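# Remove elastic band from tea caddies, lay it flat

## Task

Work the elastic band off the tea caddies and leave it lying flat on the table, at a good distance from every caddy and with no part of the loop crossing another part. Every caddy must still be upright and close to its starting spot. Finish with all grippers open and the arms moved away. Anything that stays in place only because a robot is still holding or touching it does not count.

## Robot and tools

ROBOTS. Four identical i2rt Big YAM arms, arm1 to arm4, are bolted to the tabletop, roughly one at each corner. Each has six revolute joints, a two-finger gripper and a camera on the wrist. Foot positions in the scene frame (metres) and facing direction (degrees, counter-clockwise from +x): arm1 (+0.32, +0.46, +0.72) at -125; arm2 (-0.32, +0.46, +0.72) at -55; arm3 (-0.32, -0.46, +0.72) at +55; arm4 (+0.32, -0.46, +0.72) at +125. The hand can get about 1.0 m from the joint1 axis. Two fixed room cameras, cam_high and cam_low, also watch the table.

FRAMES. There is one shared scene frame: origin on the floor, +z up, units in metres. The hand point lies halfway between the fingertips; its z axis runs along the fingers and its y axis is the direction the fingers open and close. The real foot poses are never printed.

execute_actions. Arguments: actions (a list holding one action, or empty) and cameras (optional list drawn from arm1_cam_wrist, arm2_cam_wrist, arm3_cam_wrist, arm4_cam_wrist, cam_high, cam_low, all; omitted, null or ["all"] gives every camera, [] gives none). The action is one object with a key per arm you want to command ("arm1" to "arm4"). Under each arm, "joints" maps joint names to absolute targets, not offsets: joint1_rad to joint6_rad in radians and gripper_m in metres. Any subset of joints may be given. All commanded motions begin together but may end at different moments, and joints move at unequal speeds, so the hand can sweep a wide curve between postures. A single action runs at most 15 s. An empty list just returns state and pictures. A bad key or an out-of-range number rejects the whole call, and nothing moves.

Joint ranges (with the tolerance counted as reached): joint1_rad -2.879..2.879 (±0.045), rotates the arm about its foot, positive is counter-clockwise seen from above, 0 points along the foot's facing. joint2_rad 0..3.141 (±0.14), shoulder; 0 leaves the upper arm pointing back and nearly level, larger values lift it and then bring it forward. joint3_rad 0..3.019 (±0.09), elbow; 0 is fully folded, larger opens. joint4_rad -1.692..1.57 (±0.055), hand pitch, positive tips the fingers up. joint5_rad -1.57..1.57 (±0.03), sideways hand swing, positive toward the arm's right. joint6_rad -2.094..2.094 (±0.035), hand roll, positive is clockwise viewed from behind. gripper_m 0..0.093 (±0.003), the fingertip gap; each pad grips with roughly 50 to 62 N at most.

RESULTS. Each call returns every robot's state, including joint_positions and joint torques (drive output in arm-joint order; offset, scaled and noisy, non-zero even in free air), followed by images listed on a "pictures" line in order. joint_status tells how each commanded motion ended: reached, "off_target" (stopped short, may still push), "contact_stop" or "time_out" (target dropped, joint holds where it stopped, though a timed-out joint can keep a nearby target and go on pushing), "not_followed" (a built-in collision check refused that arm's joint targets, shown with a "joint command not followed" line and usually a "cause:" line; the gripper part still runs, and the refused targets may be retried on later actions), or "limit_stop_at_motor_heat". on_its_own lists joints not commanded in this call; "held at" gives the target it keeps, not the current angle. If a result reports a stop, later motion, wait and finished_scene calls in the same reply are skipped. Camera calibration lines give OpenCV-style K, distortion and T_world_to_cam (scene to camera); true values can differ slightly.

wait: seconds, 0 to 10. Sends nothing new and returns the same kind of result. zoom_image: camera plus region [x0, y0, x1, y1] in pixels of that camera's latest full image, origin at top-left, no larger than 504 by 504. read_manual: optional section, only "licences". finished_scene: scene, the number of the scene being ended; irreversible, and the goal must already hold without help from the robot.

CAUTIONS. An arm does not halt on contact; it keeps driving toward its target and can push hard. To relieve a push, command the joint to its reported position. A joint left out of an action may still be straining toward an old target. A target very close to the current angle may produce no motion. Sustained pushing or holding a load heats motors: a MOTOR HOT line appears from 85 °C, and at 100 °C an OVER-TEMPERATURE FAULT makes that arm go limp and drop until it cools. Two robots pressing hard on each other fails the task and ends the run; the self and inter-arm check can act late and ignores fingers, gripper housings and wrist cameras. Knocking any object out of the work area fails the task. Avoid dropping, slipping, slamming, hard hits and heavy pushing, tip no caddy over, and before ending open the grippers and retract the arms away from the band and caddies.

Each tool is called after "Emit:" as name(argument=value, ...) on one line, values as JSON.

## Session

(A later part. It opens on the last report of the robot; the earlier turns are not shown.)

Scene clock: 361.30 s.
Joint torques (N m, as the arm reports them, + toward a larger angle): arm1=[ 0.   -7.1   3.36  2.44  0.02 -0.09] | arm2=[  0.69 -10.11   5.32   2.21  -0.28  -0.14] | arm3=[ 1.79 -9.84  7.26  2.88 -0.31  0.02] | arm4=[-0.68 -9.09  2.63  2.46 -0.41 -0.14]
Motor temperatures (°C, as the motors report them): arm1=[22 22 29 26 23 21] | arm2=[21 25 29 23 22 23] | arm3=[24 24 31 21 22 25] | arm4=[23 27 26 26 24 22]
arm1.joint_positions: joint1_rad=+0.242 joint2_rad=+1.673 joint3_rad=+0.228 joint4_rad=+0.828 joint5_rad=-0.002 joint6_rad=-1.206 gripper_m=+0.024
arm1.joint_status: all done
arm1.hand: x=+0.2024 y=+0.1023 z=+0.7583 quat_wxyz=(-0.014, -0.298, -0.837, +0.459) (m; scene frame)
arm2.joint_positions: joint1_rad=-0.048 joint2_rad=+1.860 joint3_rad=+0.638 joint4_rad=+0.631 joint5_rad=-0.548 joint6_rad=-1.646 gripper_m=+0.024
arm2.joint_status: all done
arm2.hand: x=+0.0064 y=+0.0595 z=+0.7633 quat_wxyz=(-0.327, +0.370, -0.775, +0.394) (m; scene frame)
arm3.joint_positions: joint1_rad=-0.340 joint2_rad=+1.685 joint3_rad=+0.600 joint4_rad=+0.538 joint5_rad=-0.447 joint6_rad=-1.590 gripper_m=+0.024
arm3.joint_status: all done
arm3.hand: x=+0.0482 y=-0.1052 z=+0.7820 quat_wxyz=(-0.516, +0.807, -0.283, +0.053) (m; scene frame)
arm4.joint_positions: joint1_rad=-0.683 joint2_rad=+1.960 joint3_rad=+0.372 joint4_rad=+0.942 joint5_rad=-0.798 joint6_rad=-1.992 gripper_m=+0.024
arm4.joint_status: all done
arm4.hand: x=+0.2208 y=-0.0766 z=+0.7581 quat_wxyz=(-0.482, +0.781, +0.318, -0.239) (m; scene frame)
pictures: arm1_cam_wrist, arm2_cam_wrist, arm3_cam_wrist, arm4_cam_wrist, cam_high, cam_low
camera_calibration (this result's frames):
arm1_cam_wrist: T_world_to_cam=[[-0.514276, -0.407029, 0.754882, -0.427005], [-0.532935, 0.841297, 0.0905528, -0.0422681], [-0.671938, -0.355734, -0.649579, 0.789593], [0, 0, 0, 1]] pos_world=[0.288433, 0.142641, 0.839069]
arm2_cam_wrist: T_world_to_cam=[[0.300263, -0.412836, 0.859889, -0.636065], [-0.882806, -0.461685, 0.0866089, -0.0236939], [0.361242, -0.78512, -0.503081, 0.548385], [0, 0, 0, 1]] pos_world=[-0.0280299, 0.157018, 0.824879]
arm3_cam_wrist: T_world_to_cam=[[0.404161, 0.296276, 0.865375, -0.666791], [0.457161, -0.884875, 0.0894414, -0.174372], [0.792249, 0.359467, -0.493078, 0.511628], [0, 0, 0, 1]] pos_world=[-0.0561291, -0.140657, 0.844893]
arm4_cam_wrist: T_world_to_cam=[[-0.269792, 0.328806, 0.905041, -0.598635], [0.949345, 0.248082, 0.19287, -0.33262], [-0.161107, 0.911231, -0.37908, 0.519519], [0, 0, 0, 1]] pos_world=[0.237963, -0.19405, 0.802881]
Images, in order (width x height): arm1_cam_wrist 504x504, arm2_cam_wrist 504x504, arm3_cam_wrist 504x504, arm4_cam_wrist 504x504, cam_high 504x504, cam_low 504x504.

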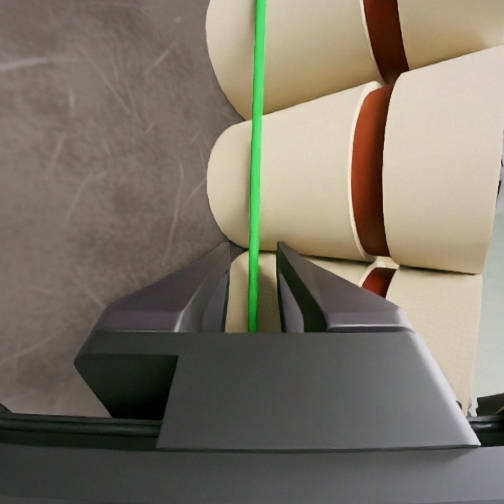

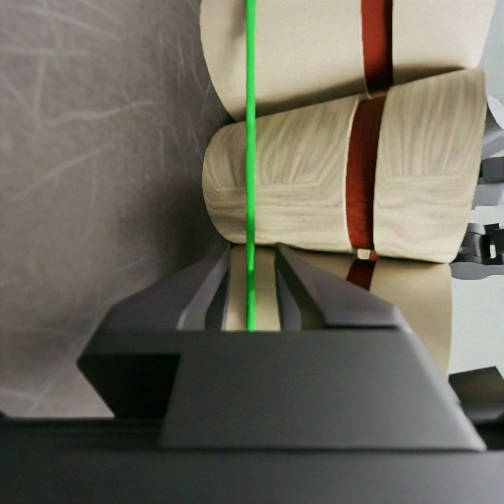

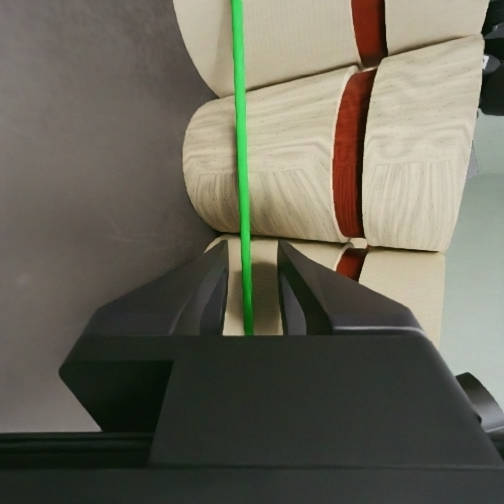

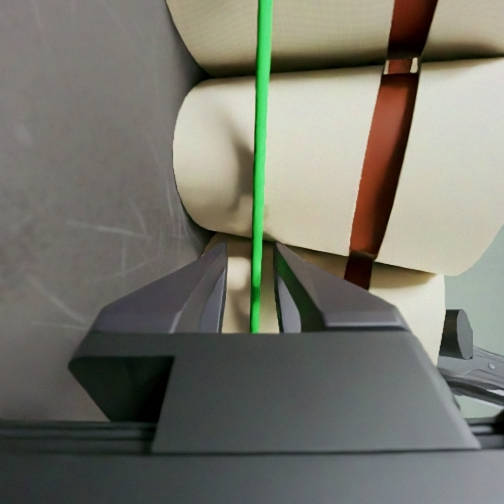

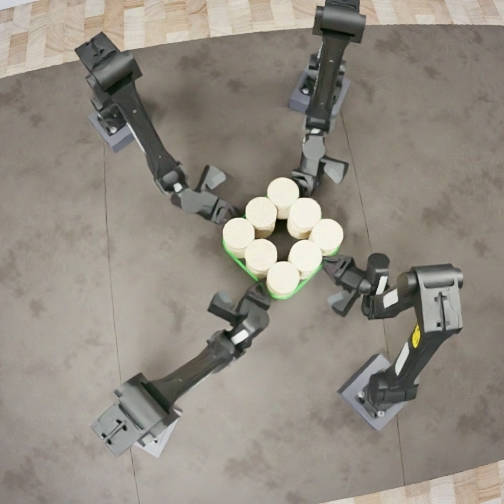

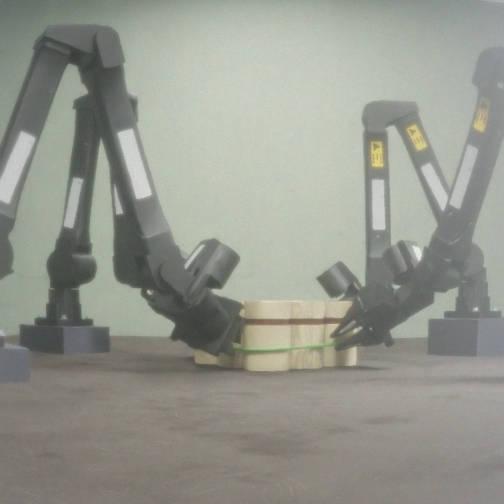

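Emit:
execute_actions(actions=[{"arm1":{"joints":{"joint2_rad":1.684,"joint3_rad":0.252,"gripper_m":0.012}},"arm2":{"joints":{"joint1_rad":-0.035,"joint2_rad":1.893,"joint3_rad":0.664,"gripper_m":0.013}},"arm3":{"joints":{"joint1_rad":-0.321,"joint2_rad":1.720,"joint3_rad":0.637,"gripper_m":0.015}},"arm4":{"joints":{"joint3_rad":0.396,"gripper_m":0.015}}}])

Scene clock: 429.90 s.
Joint torques (N m, as the arm reports them, + toward a larger angle): arm1=[-0.01 -6.51  3.97  2.46  0.02 -0.09] | arm2=[  0.65 -10.21   5.82   2.29  -0.27  -0.14] | arm3=[ 2.1  -9.21  8.21  2.81 -0.31  0.03] | arm4=[-0.4  -9.29  3.39  2.53 -0.32 -0.16]
Motor temperatures (°C, as the motors report them): arm1=[22 23 28 26 23 21] | arm2=[21 25 29 23 22 23] | arm3=[24 24 31 21 22 25] | arm4=[23 27 25 26 24 22]
arm1.joint_positions: joint1_rad=+0.242 joint2_rad=+1.678 joint3_rad=+0.228 joint4_rad=+0.828 joint5_rad=-0.002 joint6_rad=-1.206 gripper_m=+0.012
arm1.joint_status: all done
arm1.hand: x=+0.2026 y=+0.1029 z=+0.7568 quat_wxyz=(-0.014, -0.298, -0.838, +0.458) (m; scene frame)
arm2.joint_positions: joint1_rad=-0.048 joint2_rad=+1.863 joint3_rad=+0.638 joint4_rad=+0.631 joint5_rad=-0.548 joint6_rad=-1.646 gripper_m=+0.013
arm2.joint_status: all done
arm2.hand: x=+0.0062 y=+0.0598 z=+0.7620 quat_wxyz=(-0.327, +0.370, -0.776, +0.393) (m; scene frame)
arm3.joint_positions: joint1_rad=-0.336 joint2_rad=+1.697 joint3_rad=+0.600 joint4_rad=+0.538 joint5_rad=-0.447 joint6_rad=-1.590 gripper_m=+0.015
arm3.joint_status: all done
arm3.hand: x=+0.0460 y=-0.1044 z=+0.7763 quat_wxyz=(-0.512, +0.809, -0.284, +0.049) (m; scene frame)
arm4.joint_positions: joint1_rad=-0.683 joint2_rad=+1.960 joint3_rad=+0.376 joint4_rad=+0.942 joint5_rad=-0.800 joint6_rad=-1.992 gripper_m=+0.015
arm4.joint_status: all done
arm4.hand: x=+0.2207 y=-0.0748 z=+0.7588 quat_wxyz=(-0.483, +0.779, +0.319, -0.239) (m; scene frame)
pictures: arm1_cam_wrist, arm2_cam_wrist, arm3_cam_wrist, arm4_cam_wrist, cam_high, cam_low
camera_calibration (this result's frames):
arm1_cam_wrist: T_world_to_cam=[[-0.515254, -0.410046, 0.752579, -0.423278], [-0.533075, 0.840918, 0.0932071, -0.0444716], [-0.671077, -0.353156, -0.651872, 0.790276], [0, 0, 0, 1]] pos_world=[0.288533, 0.142924, 0.837854]
arm2_cam_wrist: T_world_to_cam=[[0.301375, -0.414845, 0.858532, -0.633614], [-0.882703, -0.461866, 0.0866849, -0.0236503], [0.360566, -0.783954, -0.50538, 0.549727], [0, 0, 0, 1]] pos_world=[-0.0281339, 0.157186, 0.823849]
arm3_cam_wrist: T_world_to_cam=[[0.411264, 0.303819, 0.859393, -0.656075], [0.461416, -0.882487, 0.0911719, -0.173429], [0.786102, 0.359042, -0.503122, 0.518292], [0, 0, 0, 1]] pos_world=[-0.0575875, -0.139809, 0.840403]
arm4_cam_wrist: T_world_to_cam=[[-0.269468, 0.324882, 0.906553, -0.601389], [0.949141, 0.248787, 0.192969, -0.333045], [-0.162846, 0.912445, -0.375399, 0.515877], [0, 0, 0, 1]] pos_world=[0.238059, -0.192472, 0.803118]
Images, in order (width x height): arm1_cam_wrist 504x504, arm2_cam_wrist 504x504, arm3_cam_wrist 504x504, arm4_cam_wrist 504x504, cam_high 504x504, cam_low 504x504.

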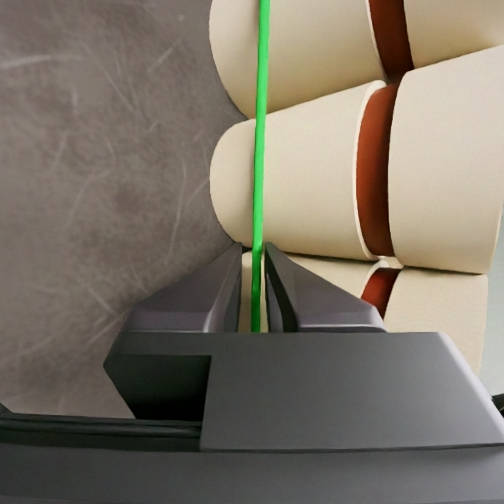

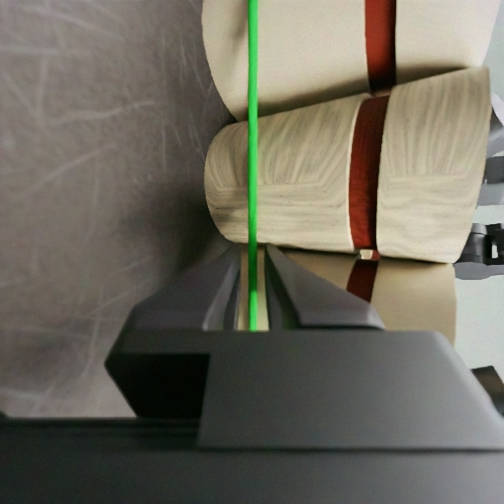

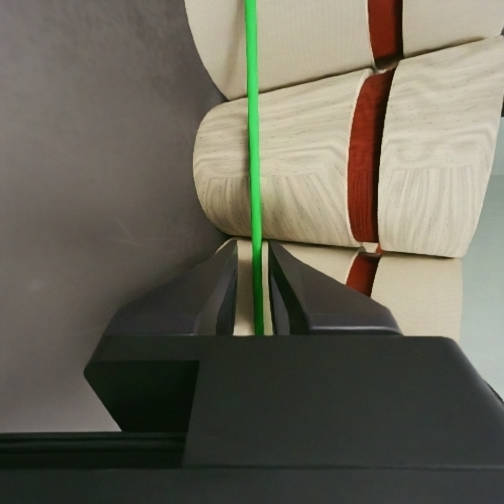

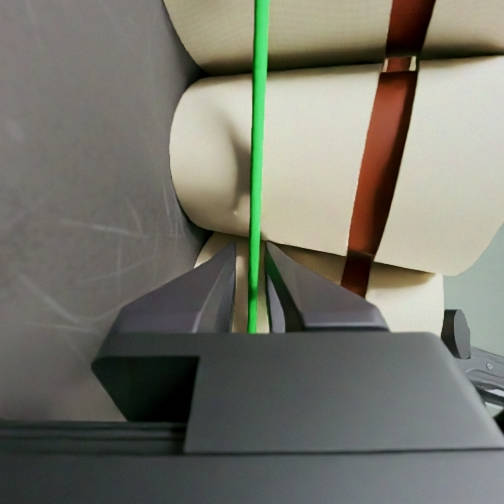

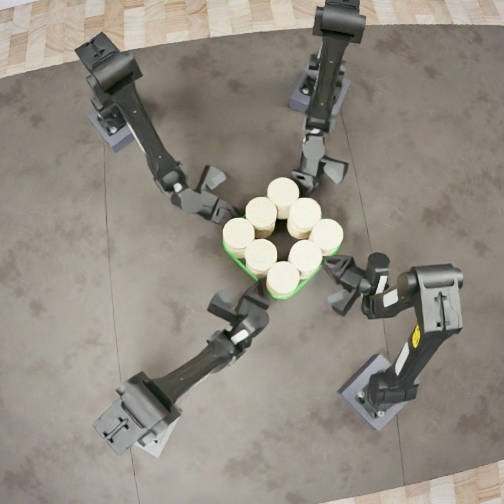

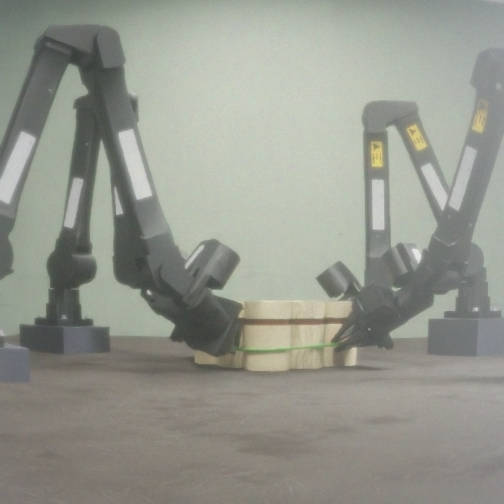

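Emit:
execute_actions(actions=[{"arm1":{"joints":{"joint2_rad":1.690,"joint3_rad":0.260}},"arm2":{"joints":{"joint1_rad":-0.031,"joint2_rad":1.903,"joint3_rad":0.673}},"arm3":{"joints":{"joint2_rad":1.731,"joint3_rad":0.646}},"arm4":{"joints":{"joint1_rad":-0.671,"joint3_rad":0.404}}}])

Scene clock: 444.33 s.
Joint torques (N m, as the arm reports them, + toward a larger angle): arm1=[ 0.   -6.57  3.79  2.46  0.02 -0.09] | arm2=[  0.83 -10.33   5.94   2.27  -0.27  -0.16] | arm3=[ 2.04 -9.01  7.8   2.78 -0.29  0.02] | arm4=[-0.23 -9.25  3.92  2.5  -0.33 -0.17]
Motor temperatures (°C, as the motors report them): arm1=[22 23 28 26 23 21] | arm2=[21 25 29 23 22 23] | arm3=[24 24 32 21 22 25] | arm4=[23 27 25 26 24 22]
arm1.joint_positions: joint1_rad=+0.242 joint2_rad=+1.684 joint3_rad=+0.239 joint4_rad=+0.828 joint5_rad=-0.002 joint6_rad=-1.206 gripper_m=+0.012
arm1.joint_status: all done
arm1.hand: x=+0.2011 y=+0.0983 z=+0.7573 quat_wxyz=(-0.014, -0.298, -0.837, +0.460) (m; scene frame)
arm2.joint_positions: joint1_rad=-0.043 joint2_rad=+1.874 joint3_rad=+0.648 joint4_rad=+0.631 joint5_rad=-0.548 joint6_rad=-1.646 gripper_m=+0.013
arm2.joint_status: all done
arm2.hand: x=+0.0096 y=+0.0584 z=+0.7597 quat_wxyz=(-0.328, +0.371, -0.775, +0.392) (m; scene frame)
arm3.joint_positions: joint1_rad=-0.336 joint2_rad=+1.707 joint3_rad=+0.611 joint4_rad=+0.538 joint5_rad=-0.447 joint6_rad=-1.590 gripper_m=+0.015
arm3.joint_status: all done
arm3.hand: x=+0.0496 y=-0.1018 z=+0.7759 quat_wxyz=(-0.513, +0.809, -0.283, +0.049) (m; scene frame)
arm4.joint_positions: joint1_rad=-0.679 joint2_rad=+1.960 joint3_rad=+0.378 joint4_rad=+0.942 joint5_rad=-0.800 joint6_rad=-1.992 gripper_m=+0.015
arm4.joint_status: all done
arm4.hand: x=+0.2194 y=-0.0742 z=+0.7591 quat_wxyz=(-0.484, +0.778, +0.321, -0.240) (m; scene frame)
pictures: arm1_cam_wrist, arm2_cam_wrist, arm3_cam_wrist, arm4_cam_wrist, cam_high, cam_low
camera_calibration (this result's frames):
arm1_cam_wrist: T_world_to_cam=[[-0.514187, -0.406754, 0.755091, -0.428676], [-0.532922, 0.841331, 0.0903114, -0.0393688], [-0.672016, -0.355968, -0.64937, 0.78652], [0, 0, 0, 1]] pos_world=[0.287154, 0.138732, 0.837987]
arm2_cam_wrist: T_world_to_cam=[[0.303791, -0.414334, 0.857927, -0.632812], [-0.880532, -0.465981, 0.0867503, -0.020888], [0.363834, -0.781785, -0.506395, 0.546896], [0, 0, 0, 1]] pos_world=[-0.0251294, 0.155626, 0.821664]
arm3_cam_wrist: T_world_to_cam=[[0.409936, 0.302857, 0.860366, -0.658781], [0.461272, -0.88259, 0.0908988, -0.172559], [0.78688, 0.3596, -0.501505, 0.513157], [0, 0, 0, 1]] pos_world=[-0.0541381, -0.137314, 0.839829]
arm4_cam_wrist: T_world_to_cam=[[-0.270683, 0.322232, 0.907137, -0.602558], [0.948259, 0.251679, 0.193553, -0.332082], [-0.165939, 0.912592, -0.373685, 0.514614], [0, 0, 0, 1]] pos_world=[0.237192, -0.19189, 0.803181]
Images, in order (width x height): arm1_cam_wrist 504x504, arm2_cam_wrist 504x504, arm3_cam_wrist 504x504, arm4_cam_wrist 504x504, cam_high 504x504, cam_low 504x504.

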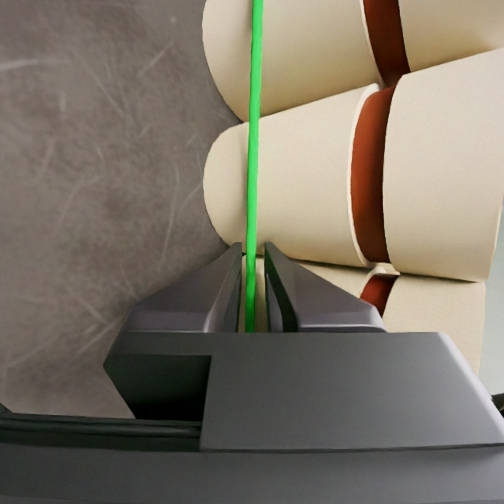

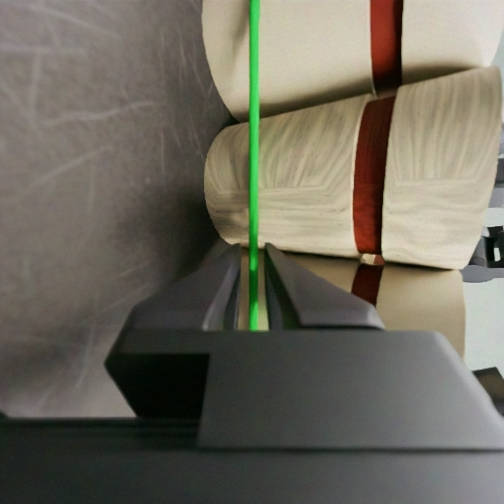

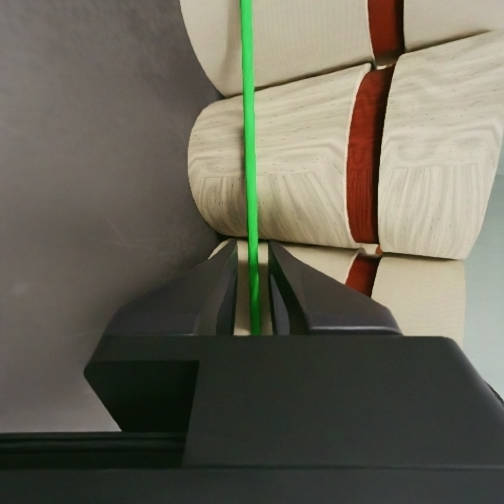

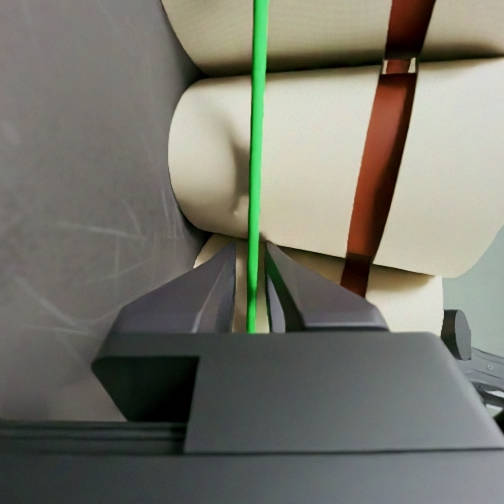

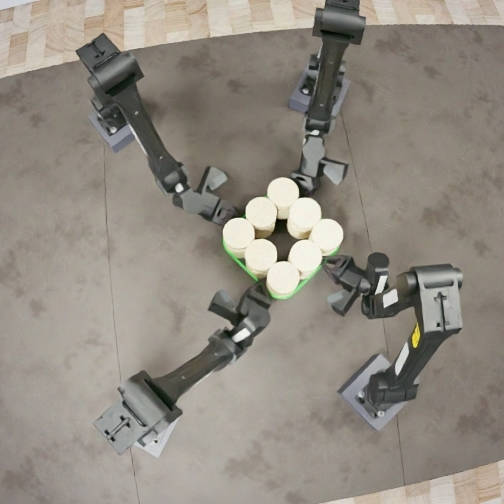

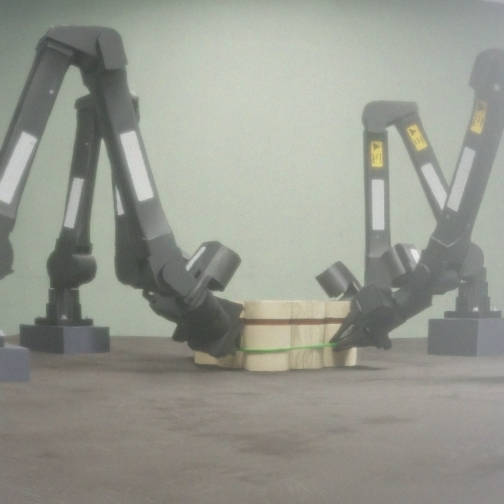

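Emit:
execute_actions(actions=[{"arm1":{"joints":{"gripper_m":0.0}},"arm2":{"joints":{"gripper_m":0.0}},"arm3":{"joints":{"gripper_m":0.0}},"arm4":{"joints":{"joint3_rad":0.392,"gripper_m":0.0}}}])

Scene clock: 448.77 s.
Joint torques (N m, as the arm reports them, + toward a larger angle): arm1=[ 0.04 -6.64  3.78  2.45  0.02 -0.09] | arm2=[ 0.86 -9.71  5.84  2.09 -0.28 -0.14] | arm3=[ 1.56 -9.49  7.73  2.79 -0.3   0.04] | arm4=[-0.32 -9.73  2.78  2.49 -0.32 -0.11]
Motor temperatures (°C, as the motors report them): arm1=[22 23 28 26 23 21] | arm2=[21 25 29 23 22 23] | arm3=[24 24 32 21 22 25] | arm4=[23 27 25 26 24 22]
arm1.joint_positions: joint1_rad=+0.242 joint2_rad=+1.684 joint3_rad=+0.239 joint4_rad=+0.828 joint5_rad=-0.002 joint6_rad=-1.206 gripper_m=+0.003
arm1.joint_status: all done
arm1.hand: x=+0.2011 y=+0.0983 z=+0.7573 quat_wxyz=(-0.014, -0.298, -0.837, +0.460) (m; scene frame)
arm2.joint_positions: joint1_rad=-0.043 joint2_rad=+1.874 joint3_rad=+0.648 joint4_rad=+0.631 joint5_rad=-0.548 joint6_rad=-1.646 gripper_m=+0.002
arm2.joint_status: all done
arm2.hand: x=+0.0096 y=+0.0584 z=+0.7597 quat_wxyz=(-0.328, +0.371, -0.775, +0.392) (m; scene frame)
arm3.joint_positions: joint1_rad=-0.336 joint2_rad=+1.707 joint3_rad=+0.611 joint4_rad=+0.538 joint5_rad=-0.447 joint6_rad=-1.590 gripper_m=+0.002
arm3.joint_status: all done
arm3.hand: x=+0.0496 y=-0.1018 z=+0.7759 quat_wxyz=(-0.513, +0.809, -0.283, +0.049) (m; scene frame)
arm4.joint_positions: joint1_rad=-0.679 joint2_rad=+1.960 joint3_rad=+0.378 joint4_rad=+0.942 joint5_rad=-0.800 joint6_rad=-1.992 gripper_m=+0.002
arm4.joint_status: all done
arm4.hand: x=+0.2191 y=-0.0743 z=+0.7591 quat_wxyz=(-0.483, +0.778, +0.321, -0.240) (m; scene frame)
pictures: arm1_cam_wrist, arm2_cam_wrist, arm3_cam_wrist, arm4_cam_wrist, cam_high, cam_low
camera_calibration (this result's frames):
arm1_cam_wrist: T_world_to_cam=[[-0.514187, -0.406754, 0.755091, -0.428676], [-0.532922, 0.841331, 0.0903114, -0.0393688], [-0.672016, -0.355968, -0.64937, 0.78652], [0, 0, 0, 1]] pos_world=[0.287154, 0.138732, 0.837987]
arm2_cam_wrist: T_world_to_cam=[[0.303791, -0.414334, 0.857927, -0.632812], [-0.880532, -0.465981, 0.0867503, -0.020888], [0.363834, -0.781785, -0.506395, 0.546896], [0, 0, 0, 1]] pos_world=[-0.0251294, 0.155626, 0.821664]
arm3_cam_wrist: T_world_to_cam=[[0.409619, 0.303052, 0.860449, -0.658809], [0.461402, -0.882495, 0.0911645, -0.172762], [0.786969, 0.359671, -0.501315, 0.513012], [0, 0, 0, 1]] pos_world=[-0.0541513, -0.137324, 0.839802]
arm4_cam_wrist: T_world_to_cam=[[-0.270929, 0.322027, 0.907136, -0.602574], [0.948067, 0.252403, 0.193552, -0.331687], [-0.166635, 0.912465, -0.373686, 0.514779], [0, 0, 0, 1]] pos_world=[0.236987, -0.191954, 0.803181]
Images, in order (width x height): arm1_cam_wrist 504x504, arm2_cam_wrist 504x504, arm3_cam_wrist 504x504, arm4_cam_wrist 504x504, cam_high 504x504, cam_low 504x504.

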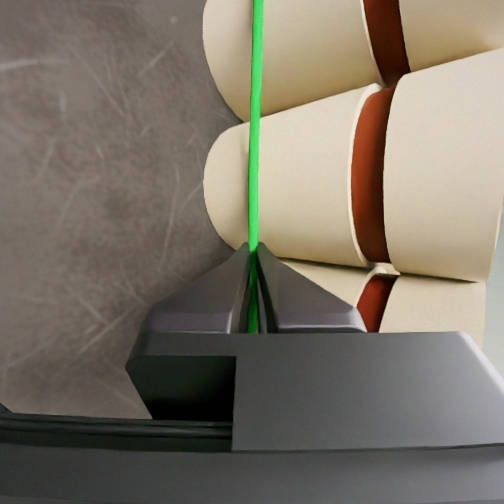

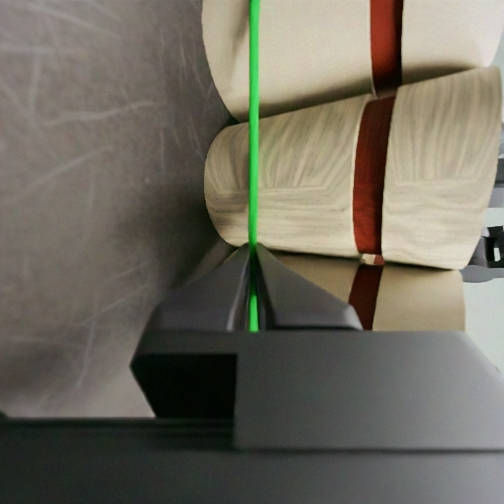

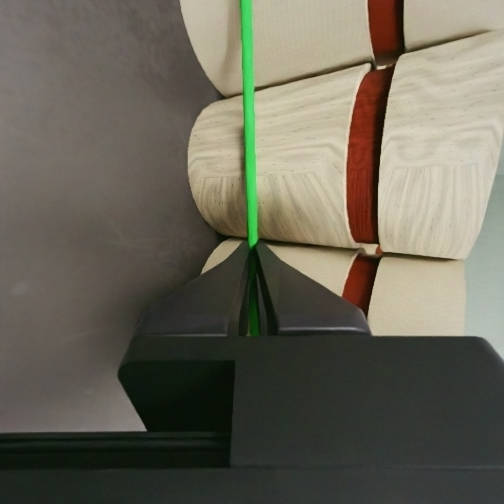

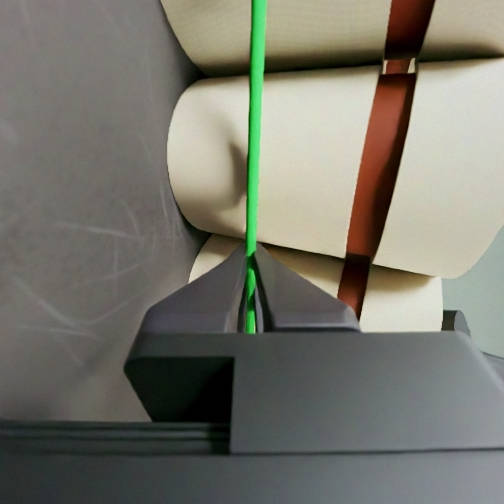

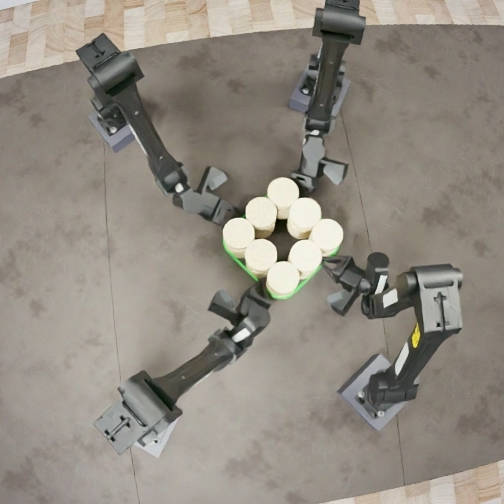

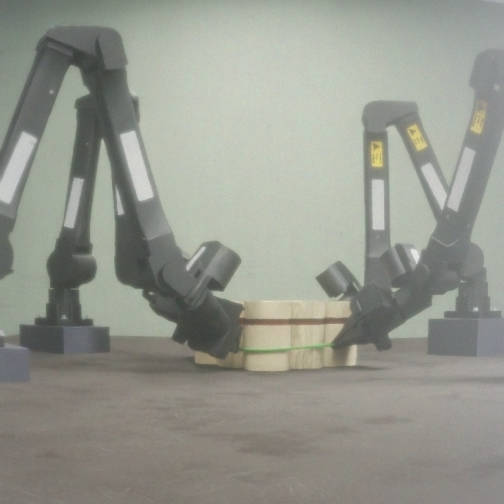

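Emit:
execute_actions(actions=[{"arm1":{"joints":{"joint1_rad":0.226,"joint2_rad":1.580,"joint3_rad":0.097}},"arm2":{"joints":{"joint1_rad":-0.127,"joint2_rad":1.795,"joint3_rad":0.529}},"arm3":{"joints":{"joint1_rad":-0.407,"joint2_rad":1.607,"joint3_rad":0.490}},"arm4":{"joints":{"joint1_rad":-0.827,"joint2_rad":1.922,"joint3_rad":0.315}}}])

Scene clock: 542.27 s.
Joint torques (N m, as the arm reports them, + toward a larger angle): arm1=[-1.02 -5.42 -0.57  1.58 -0.12 -0.06] | arm2=[ -1.62 -11.36   2.06   1.41  -0.02  -0.12] | arm3=[ -0.76 -10.02   3.16   1.97  -0.19   0.06] | arm4=[-3.31 -9.81 -0.1   2.1   0.29 -0.08]
Motor temperatures (°C, as the motors report them): arm1=[22 23 28 26 23 21] | arm2=[21 25 29 23 22 23] | arm3=[24 25 32 21 22 25] | arm4=[23 27 25 26 24 22]
arm1.joint_positions: joint1_rad=+0.232 joint2_rad=+1.577 joint3_rad=+0.130 joint4_rad=+0.851 joint5_rad=+0.001 joint6_rad=-1.209 gripper_m=+0.003
arm1.joint_status: all done
arm1.hand: x=+0.2091 y=+0.1355 z=+0.7712 quat_wxyz=(-0.010, -0.300, -0.831, +0.469) (m; scene frame)
arm2.joint_positions: joint1_rad=-0.111 joint2_rad=+1.799 joint3_rad=+0.555 joint4_rad=+0.654 joint5_rad=-0.555 joint6_rad=-1.649 gripper_m=+0.002
arm2.joint_status: all done
arm2.hand: x=-0.0313 y=+0.0668 z=+0.7709 quat_wxyz=(-0.317, +0.348, -0.784, +0.404) (m; scene frame)
arm3.joint_positions: joint1_rad=-0.391 joint2_rad=+1.616 joint3_rad=+0.517 joint4_rad=+0.558 joint5_rad=-0.449 joint6_rad=-1.592 gripper_m=+0.002
arm3.joint_status: all done
arm3.hand: x=+0.0406 y=-0.1401 z=+0.7879 quat_wxyz=(-0.518, +0.798, -0.300, +0.067) (m; scene frame)
arm4.joint_positions: joint1_rad=-0.800 joint2_rad=+1.935 joint3_rad=+0.329 joint4_rad=+0.950 joint5_rad=-0.817 joint6_rad=-1.995 gripper_m=+0.002
arm4.joint_status: all done
arm4.hand: x=+0.2609 y=-0.0849 z=+0.7633 quat_wxyz=(-0.492, +0.796, +0.275, -0.220) (m; scene frame)
pictures: arm1_cam_wrist, arm2_cam_wrist, arm3_cam_wrist, arm4_cam_wrist, cam_high, cam_low
camera_calibration (this result's frames):
arm1_cam_wrist: T_world_to_cam=[[-0.510154, -0.386461, 0.768369, -0.433849], [-0.522569, 0.848838, 0.0799774, -0.0628842], [-0.683128, -0.360725, -0.634991, 0.806024], [0, 0, 0, 1]] pos_world=[0.296427, 0.176466, 0.850203]
arm2_cam_wrist: T_world_to_cam=[[0.274294, -0.427815, 0.861242, -0.629108], [-0.90753, -0.411359, 0.0846962, -0.0569255], [0.318046, -0.804834, -0.501088, 0.570094], [0, 0, 0, 1]] pos_world=[-0.0604172, 0.166273, 0.832303]
arm3_cam_wrist: T_world_to_cam=[[0.411553, 0.272762, 0.869612, -0.665382], [0.414082, -0.905957, 0.0881931, -0.202469], [0.811887, 0.323795, -0.485795, 0.521583], [0, 0, 0, 1]] pos_world=[-0.0657882, -0.170823, 0.849863]
arm4_cam_wrist: T_world_to_cam=[[-0.225481, 0.359589, 0.905458, -0.599088], [0.971542, 0.152205, 0.181492, -0.374883], [-0.0725526, 0.920613, -0.383676, 0.516715], [0, 0, 0, 1]] pos_world=[0.266621, -0.20321, 0.808738]
Images, in order (width x height): arm1_cam_wrist 504x504, arm2_cam_wrist 504x504, arm3_cam_wrist 504x504, arm4_cam_wrist 504x504, cam_high 504x504, cam_low 504x504.

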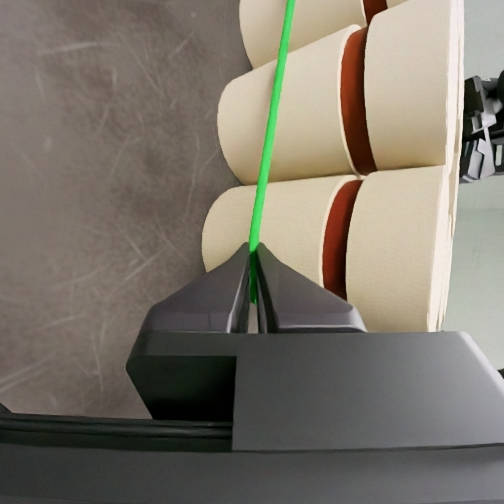

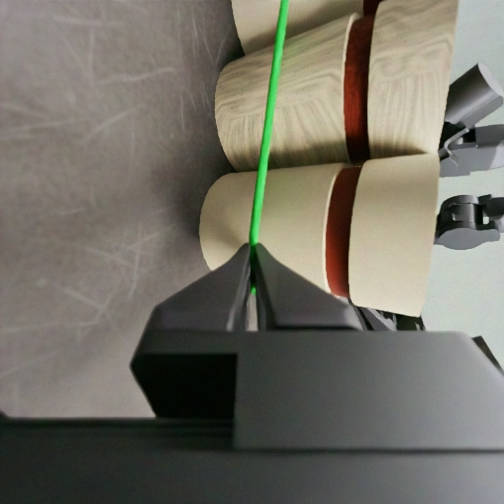

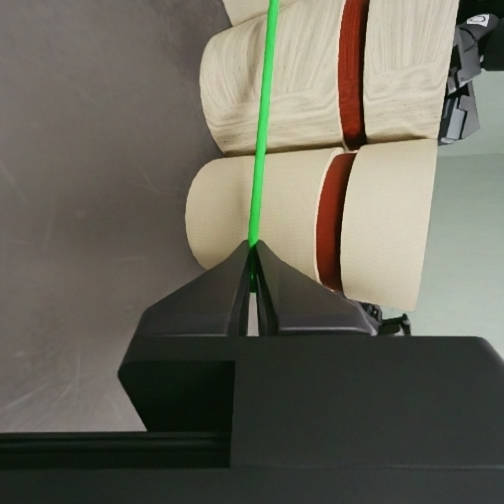

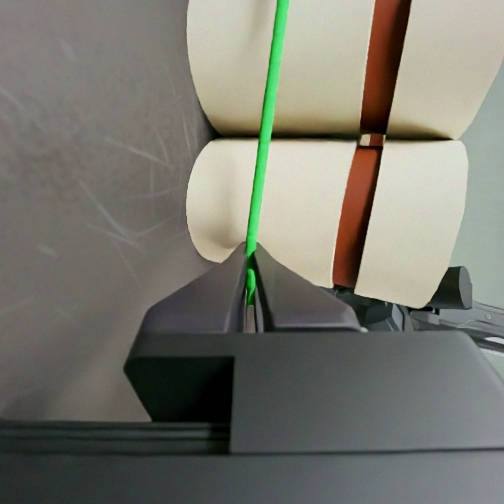

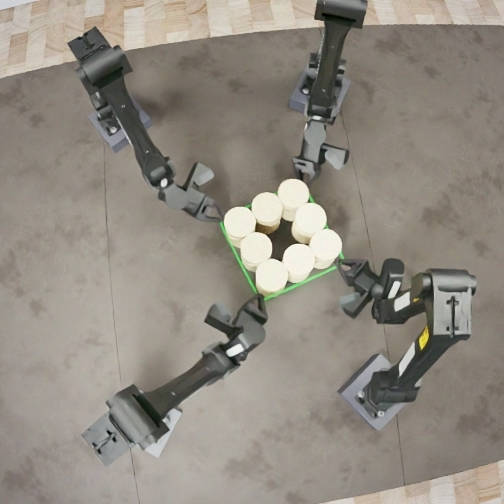

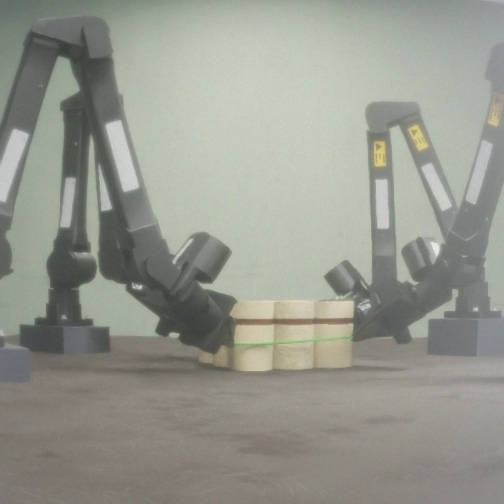

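Emit:
zoom_image(camera="cam_high", region=[200, 150, 380, 330])

Region (200, 150, 380, 330) of cam_high's 504x504 image, scaled by 2.800, with more detail than that image has.

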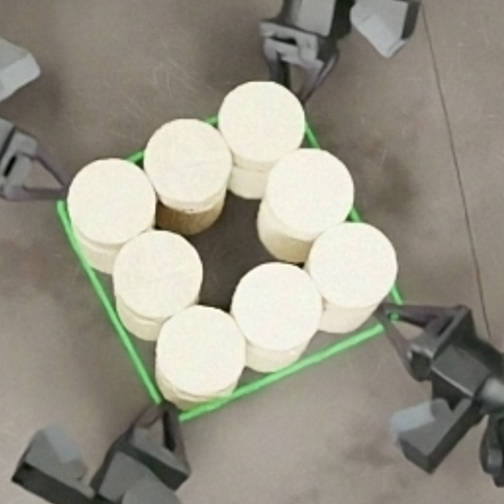

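Emit:
execute_actions(actions=[{"arm1":{"joints":{"joint1_rad":0.075,"joint2_rad":1.600}},"arm2":{"joints":{"joint1_rad":-0.205,"joint2_rad":1.879,"joint3_rad":0.623,"joint5_rad":-0.54}},"arm3":{"joints":{"joint1_rad":-0.495,"joint2_rad":1.688,"joint3_rad":0.578,"joint5_rad":-0.44}},"arm4":{"joints":{"joint1_rad":-0.867,"joint2_rad":1.982,"joint3_rad":0.452}}}])

Emit:
zoom_image(camera="cam_high", region=[200, 150, 380, 330])

Scene clock: 630.40 s.
Joint torques (N m, as the arm reports them, + toward a larger angle): arm1=[-2.29 -4.53 -0.53  1.55  0.4  -0.01] | arm2=[-3.47 -9.52  4.03  1.54  0.28 -0.07] | arm3=[-1.56 -9.16  5.1   1.94  0.27  0.07] | arm4=[-4.18 -9.76  2.79  2.23  0.53 -0.12]
Motor temperatures (°C, as the motors report them): arm1=[22 22 27 26 23 21] | arm2=[21 26 28 23 22 23] | arm3=[24 25 29 21 22 25] | arm4=[23 28 24 26 24 22]
arm1.joint_positions: joint1_rad=+0.095 joint2_rad=+1.583 joint3_rad=+0.129 joint4_rad=+0.852 joint5_rad=-0.012 joint6_rad=-1.213 gripper_m=+0.003
arm1.joint_status: all done
arm1.hand: x=+0.1687 y=+0.1537 z=+0.7687 quat_wxyz=(+0.017, -0.352, -0.812, +0.466) (m; scene frame)
arm2.joint_positions: joint1_rad=-0.168 joint2_rad=+1.846 joint3_rad=+0.626 joint4_rad=+0.654 joint5_rad=-0.553 joint6_rad=-1.651 gripper_m=+0.002
arm2.joint_status: all done
arm2.hand: x=-0.0439 y=+0.0252 z=+0.7710 quat_wxyz=(-0.305, +0.327, -0.788, +0.424) (m; scene frame)
arm3.joint_positions: joint1_rad=-0.466 joint2_rad=+1.666 joint3_rad=+0.582 joint4_rad=+0.558 joint5_rad=-0.450 joint6_rad=-1.594 gripper_m=+0.002
arm3.joint_status: all done
arm3.hand: x=+0.0856 y=-0.1558 z=+0.7886 quat_wxyz=(-0.520, +0.785, -0.326, +0.090) (m; scene frame)
arm4.joint_positions: joint1_rad=-0.830 joint2_rad=+1.978 joint3_rad=+0.444 joint4_rad=+0.950 joint5_rad=-0.823 joint6_rad=-1.996 gripper_m=+0.002
arm4.joint_status: all done
arm4.hand: x=+0.2818 y=-0.0354 z=+0.7663 quat_wxyz=(-0.522, +0.782, +0.276, -0.199) (m; scene frame)
pictures: arm1_cam_wrist, arm2_cam_wrist, arm3_cam_wrist, arm4_cam_wrist, cam_high, cam_low
camera_calibration (this result's frames):
arm1_cam_wrist: T_world_to_cam=[[-0.559486, -0.324904, 0.762505, -0.44207], [-0.415125, 0.906107, 0.0814963, -0.12733], [-0.717389, -0.270938, -0.641829, 0.78062], [0, 0, 0, 1]] pos_world=[0.259818, 0.183244, 0.848482]
arm2_cam_wrist: T_world_to_cam=[[0.242498, -0.422433, 0.873353, -0.654439], [-0.930211, -0.356888, 0.0856618, -0.0885486], [0.275503, -0.833176, -0.479496, 0.522796], [0, 0, 0, 1]] pos_world=[-0.0677008, 0.127523, 0.829821]
arm3_cam_wrist: T_world_to_cam=[[0.418912, 0.236107, 0.876793, -0.692214], [0.345484, -0.934424, 0.086561, -0.232719], [0.839734, 0.266657, -0.473013, 0.469152], [0, 0, 0, 1]] pos_world=[-0.0235854, -0.179124, 0.848988]
arm4_cam_wrist: T_world_to_cam=[[-0.227512, 0.299104, 0.926701, -0.632726], [0.972721, 0.114068, 0.201994, -0.420637], [-0.0452895, 0.947378, -0.316897, 0.415972], [0, 0, 0, 1]] pos_world=[0.284049, -0.156851, 0.803134]
Images, in order (width x height): arm1_cam_wrist 504x504, arm2_cam_wrist 504x504, arm3_cam_wrist 504x504, arm4_cam_wrist 504x504, cam_high 504x504, cam_low 504x504.

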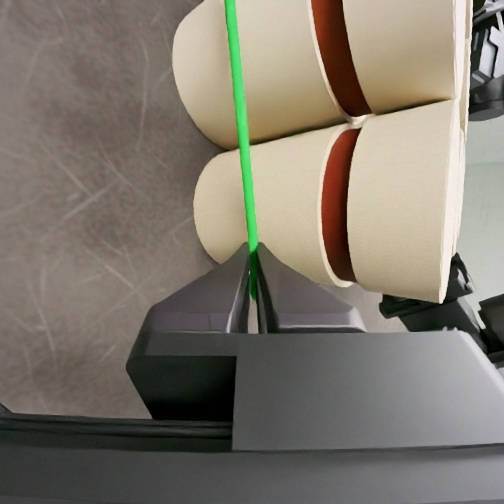

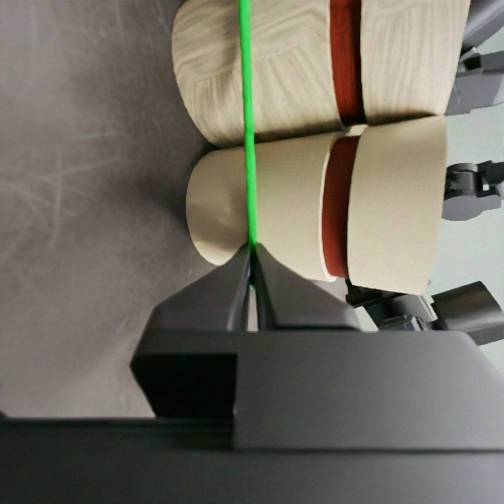

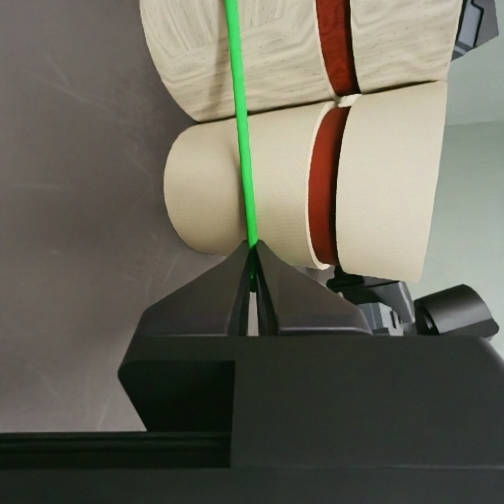

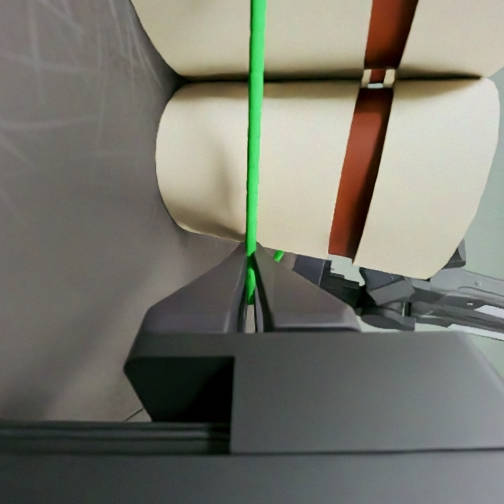

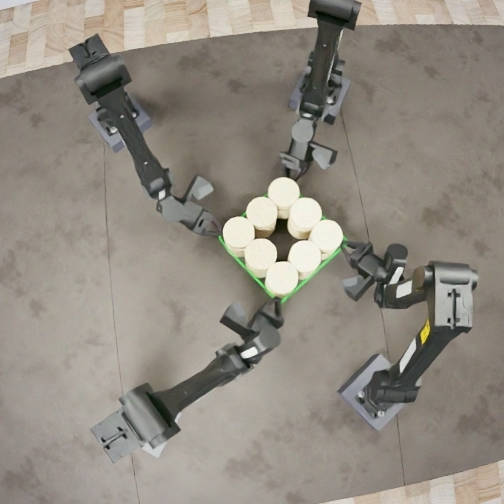

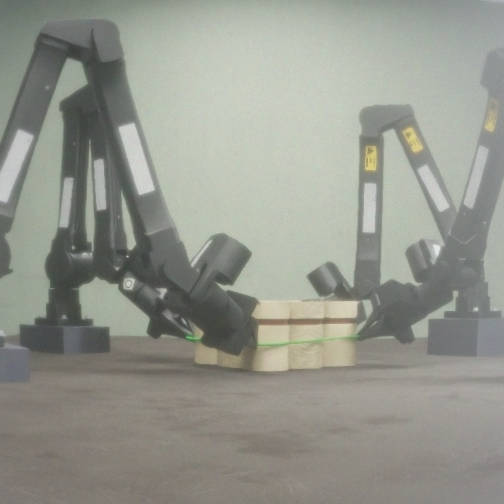

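Region (200, 150, 380, 330) of cam_high's 504x504 image, scaled by 2.800, with more detail than that image has.

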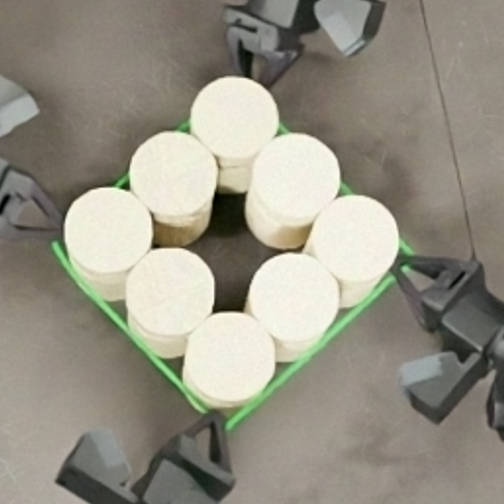

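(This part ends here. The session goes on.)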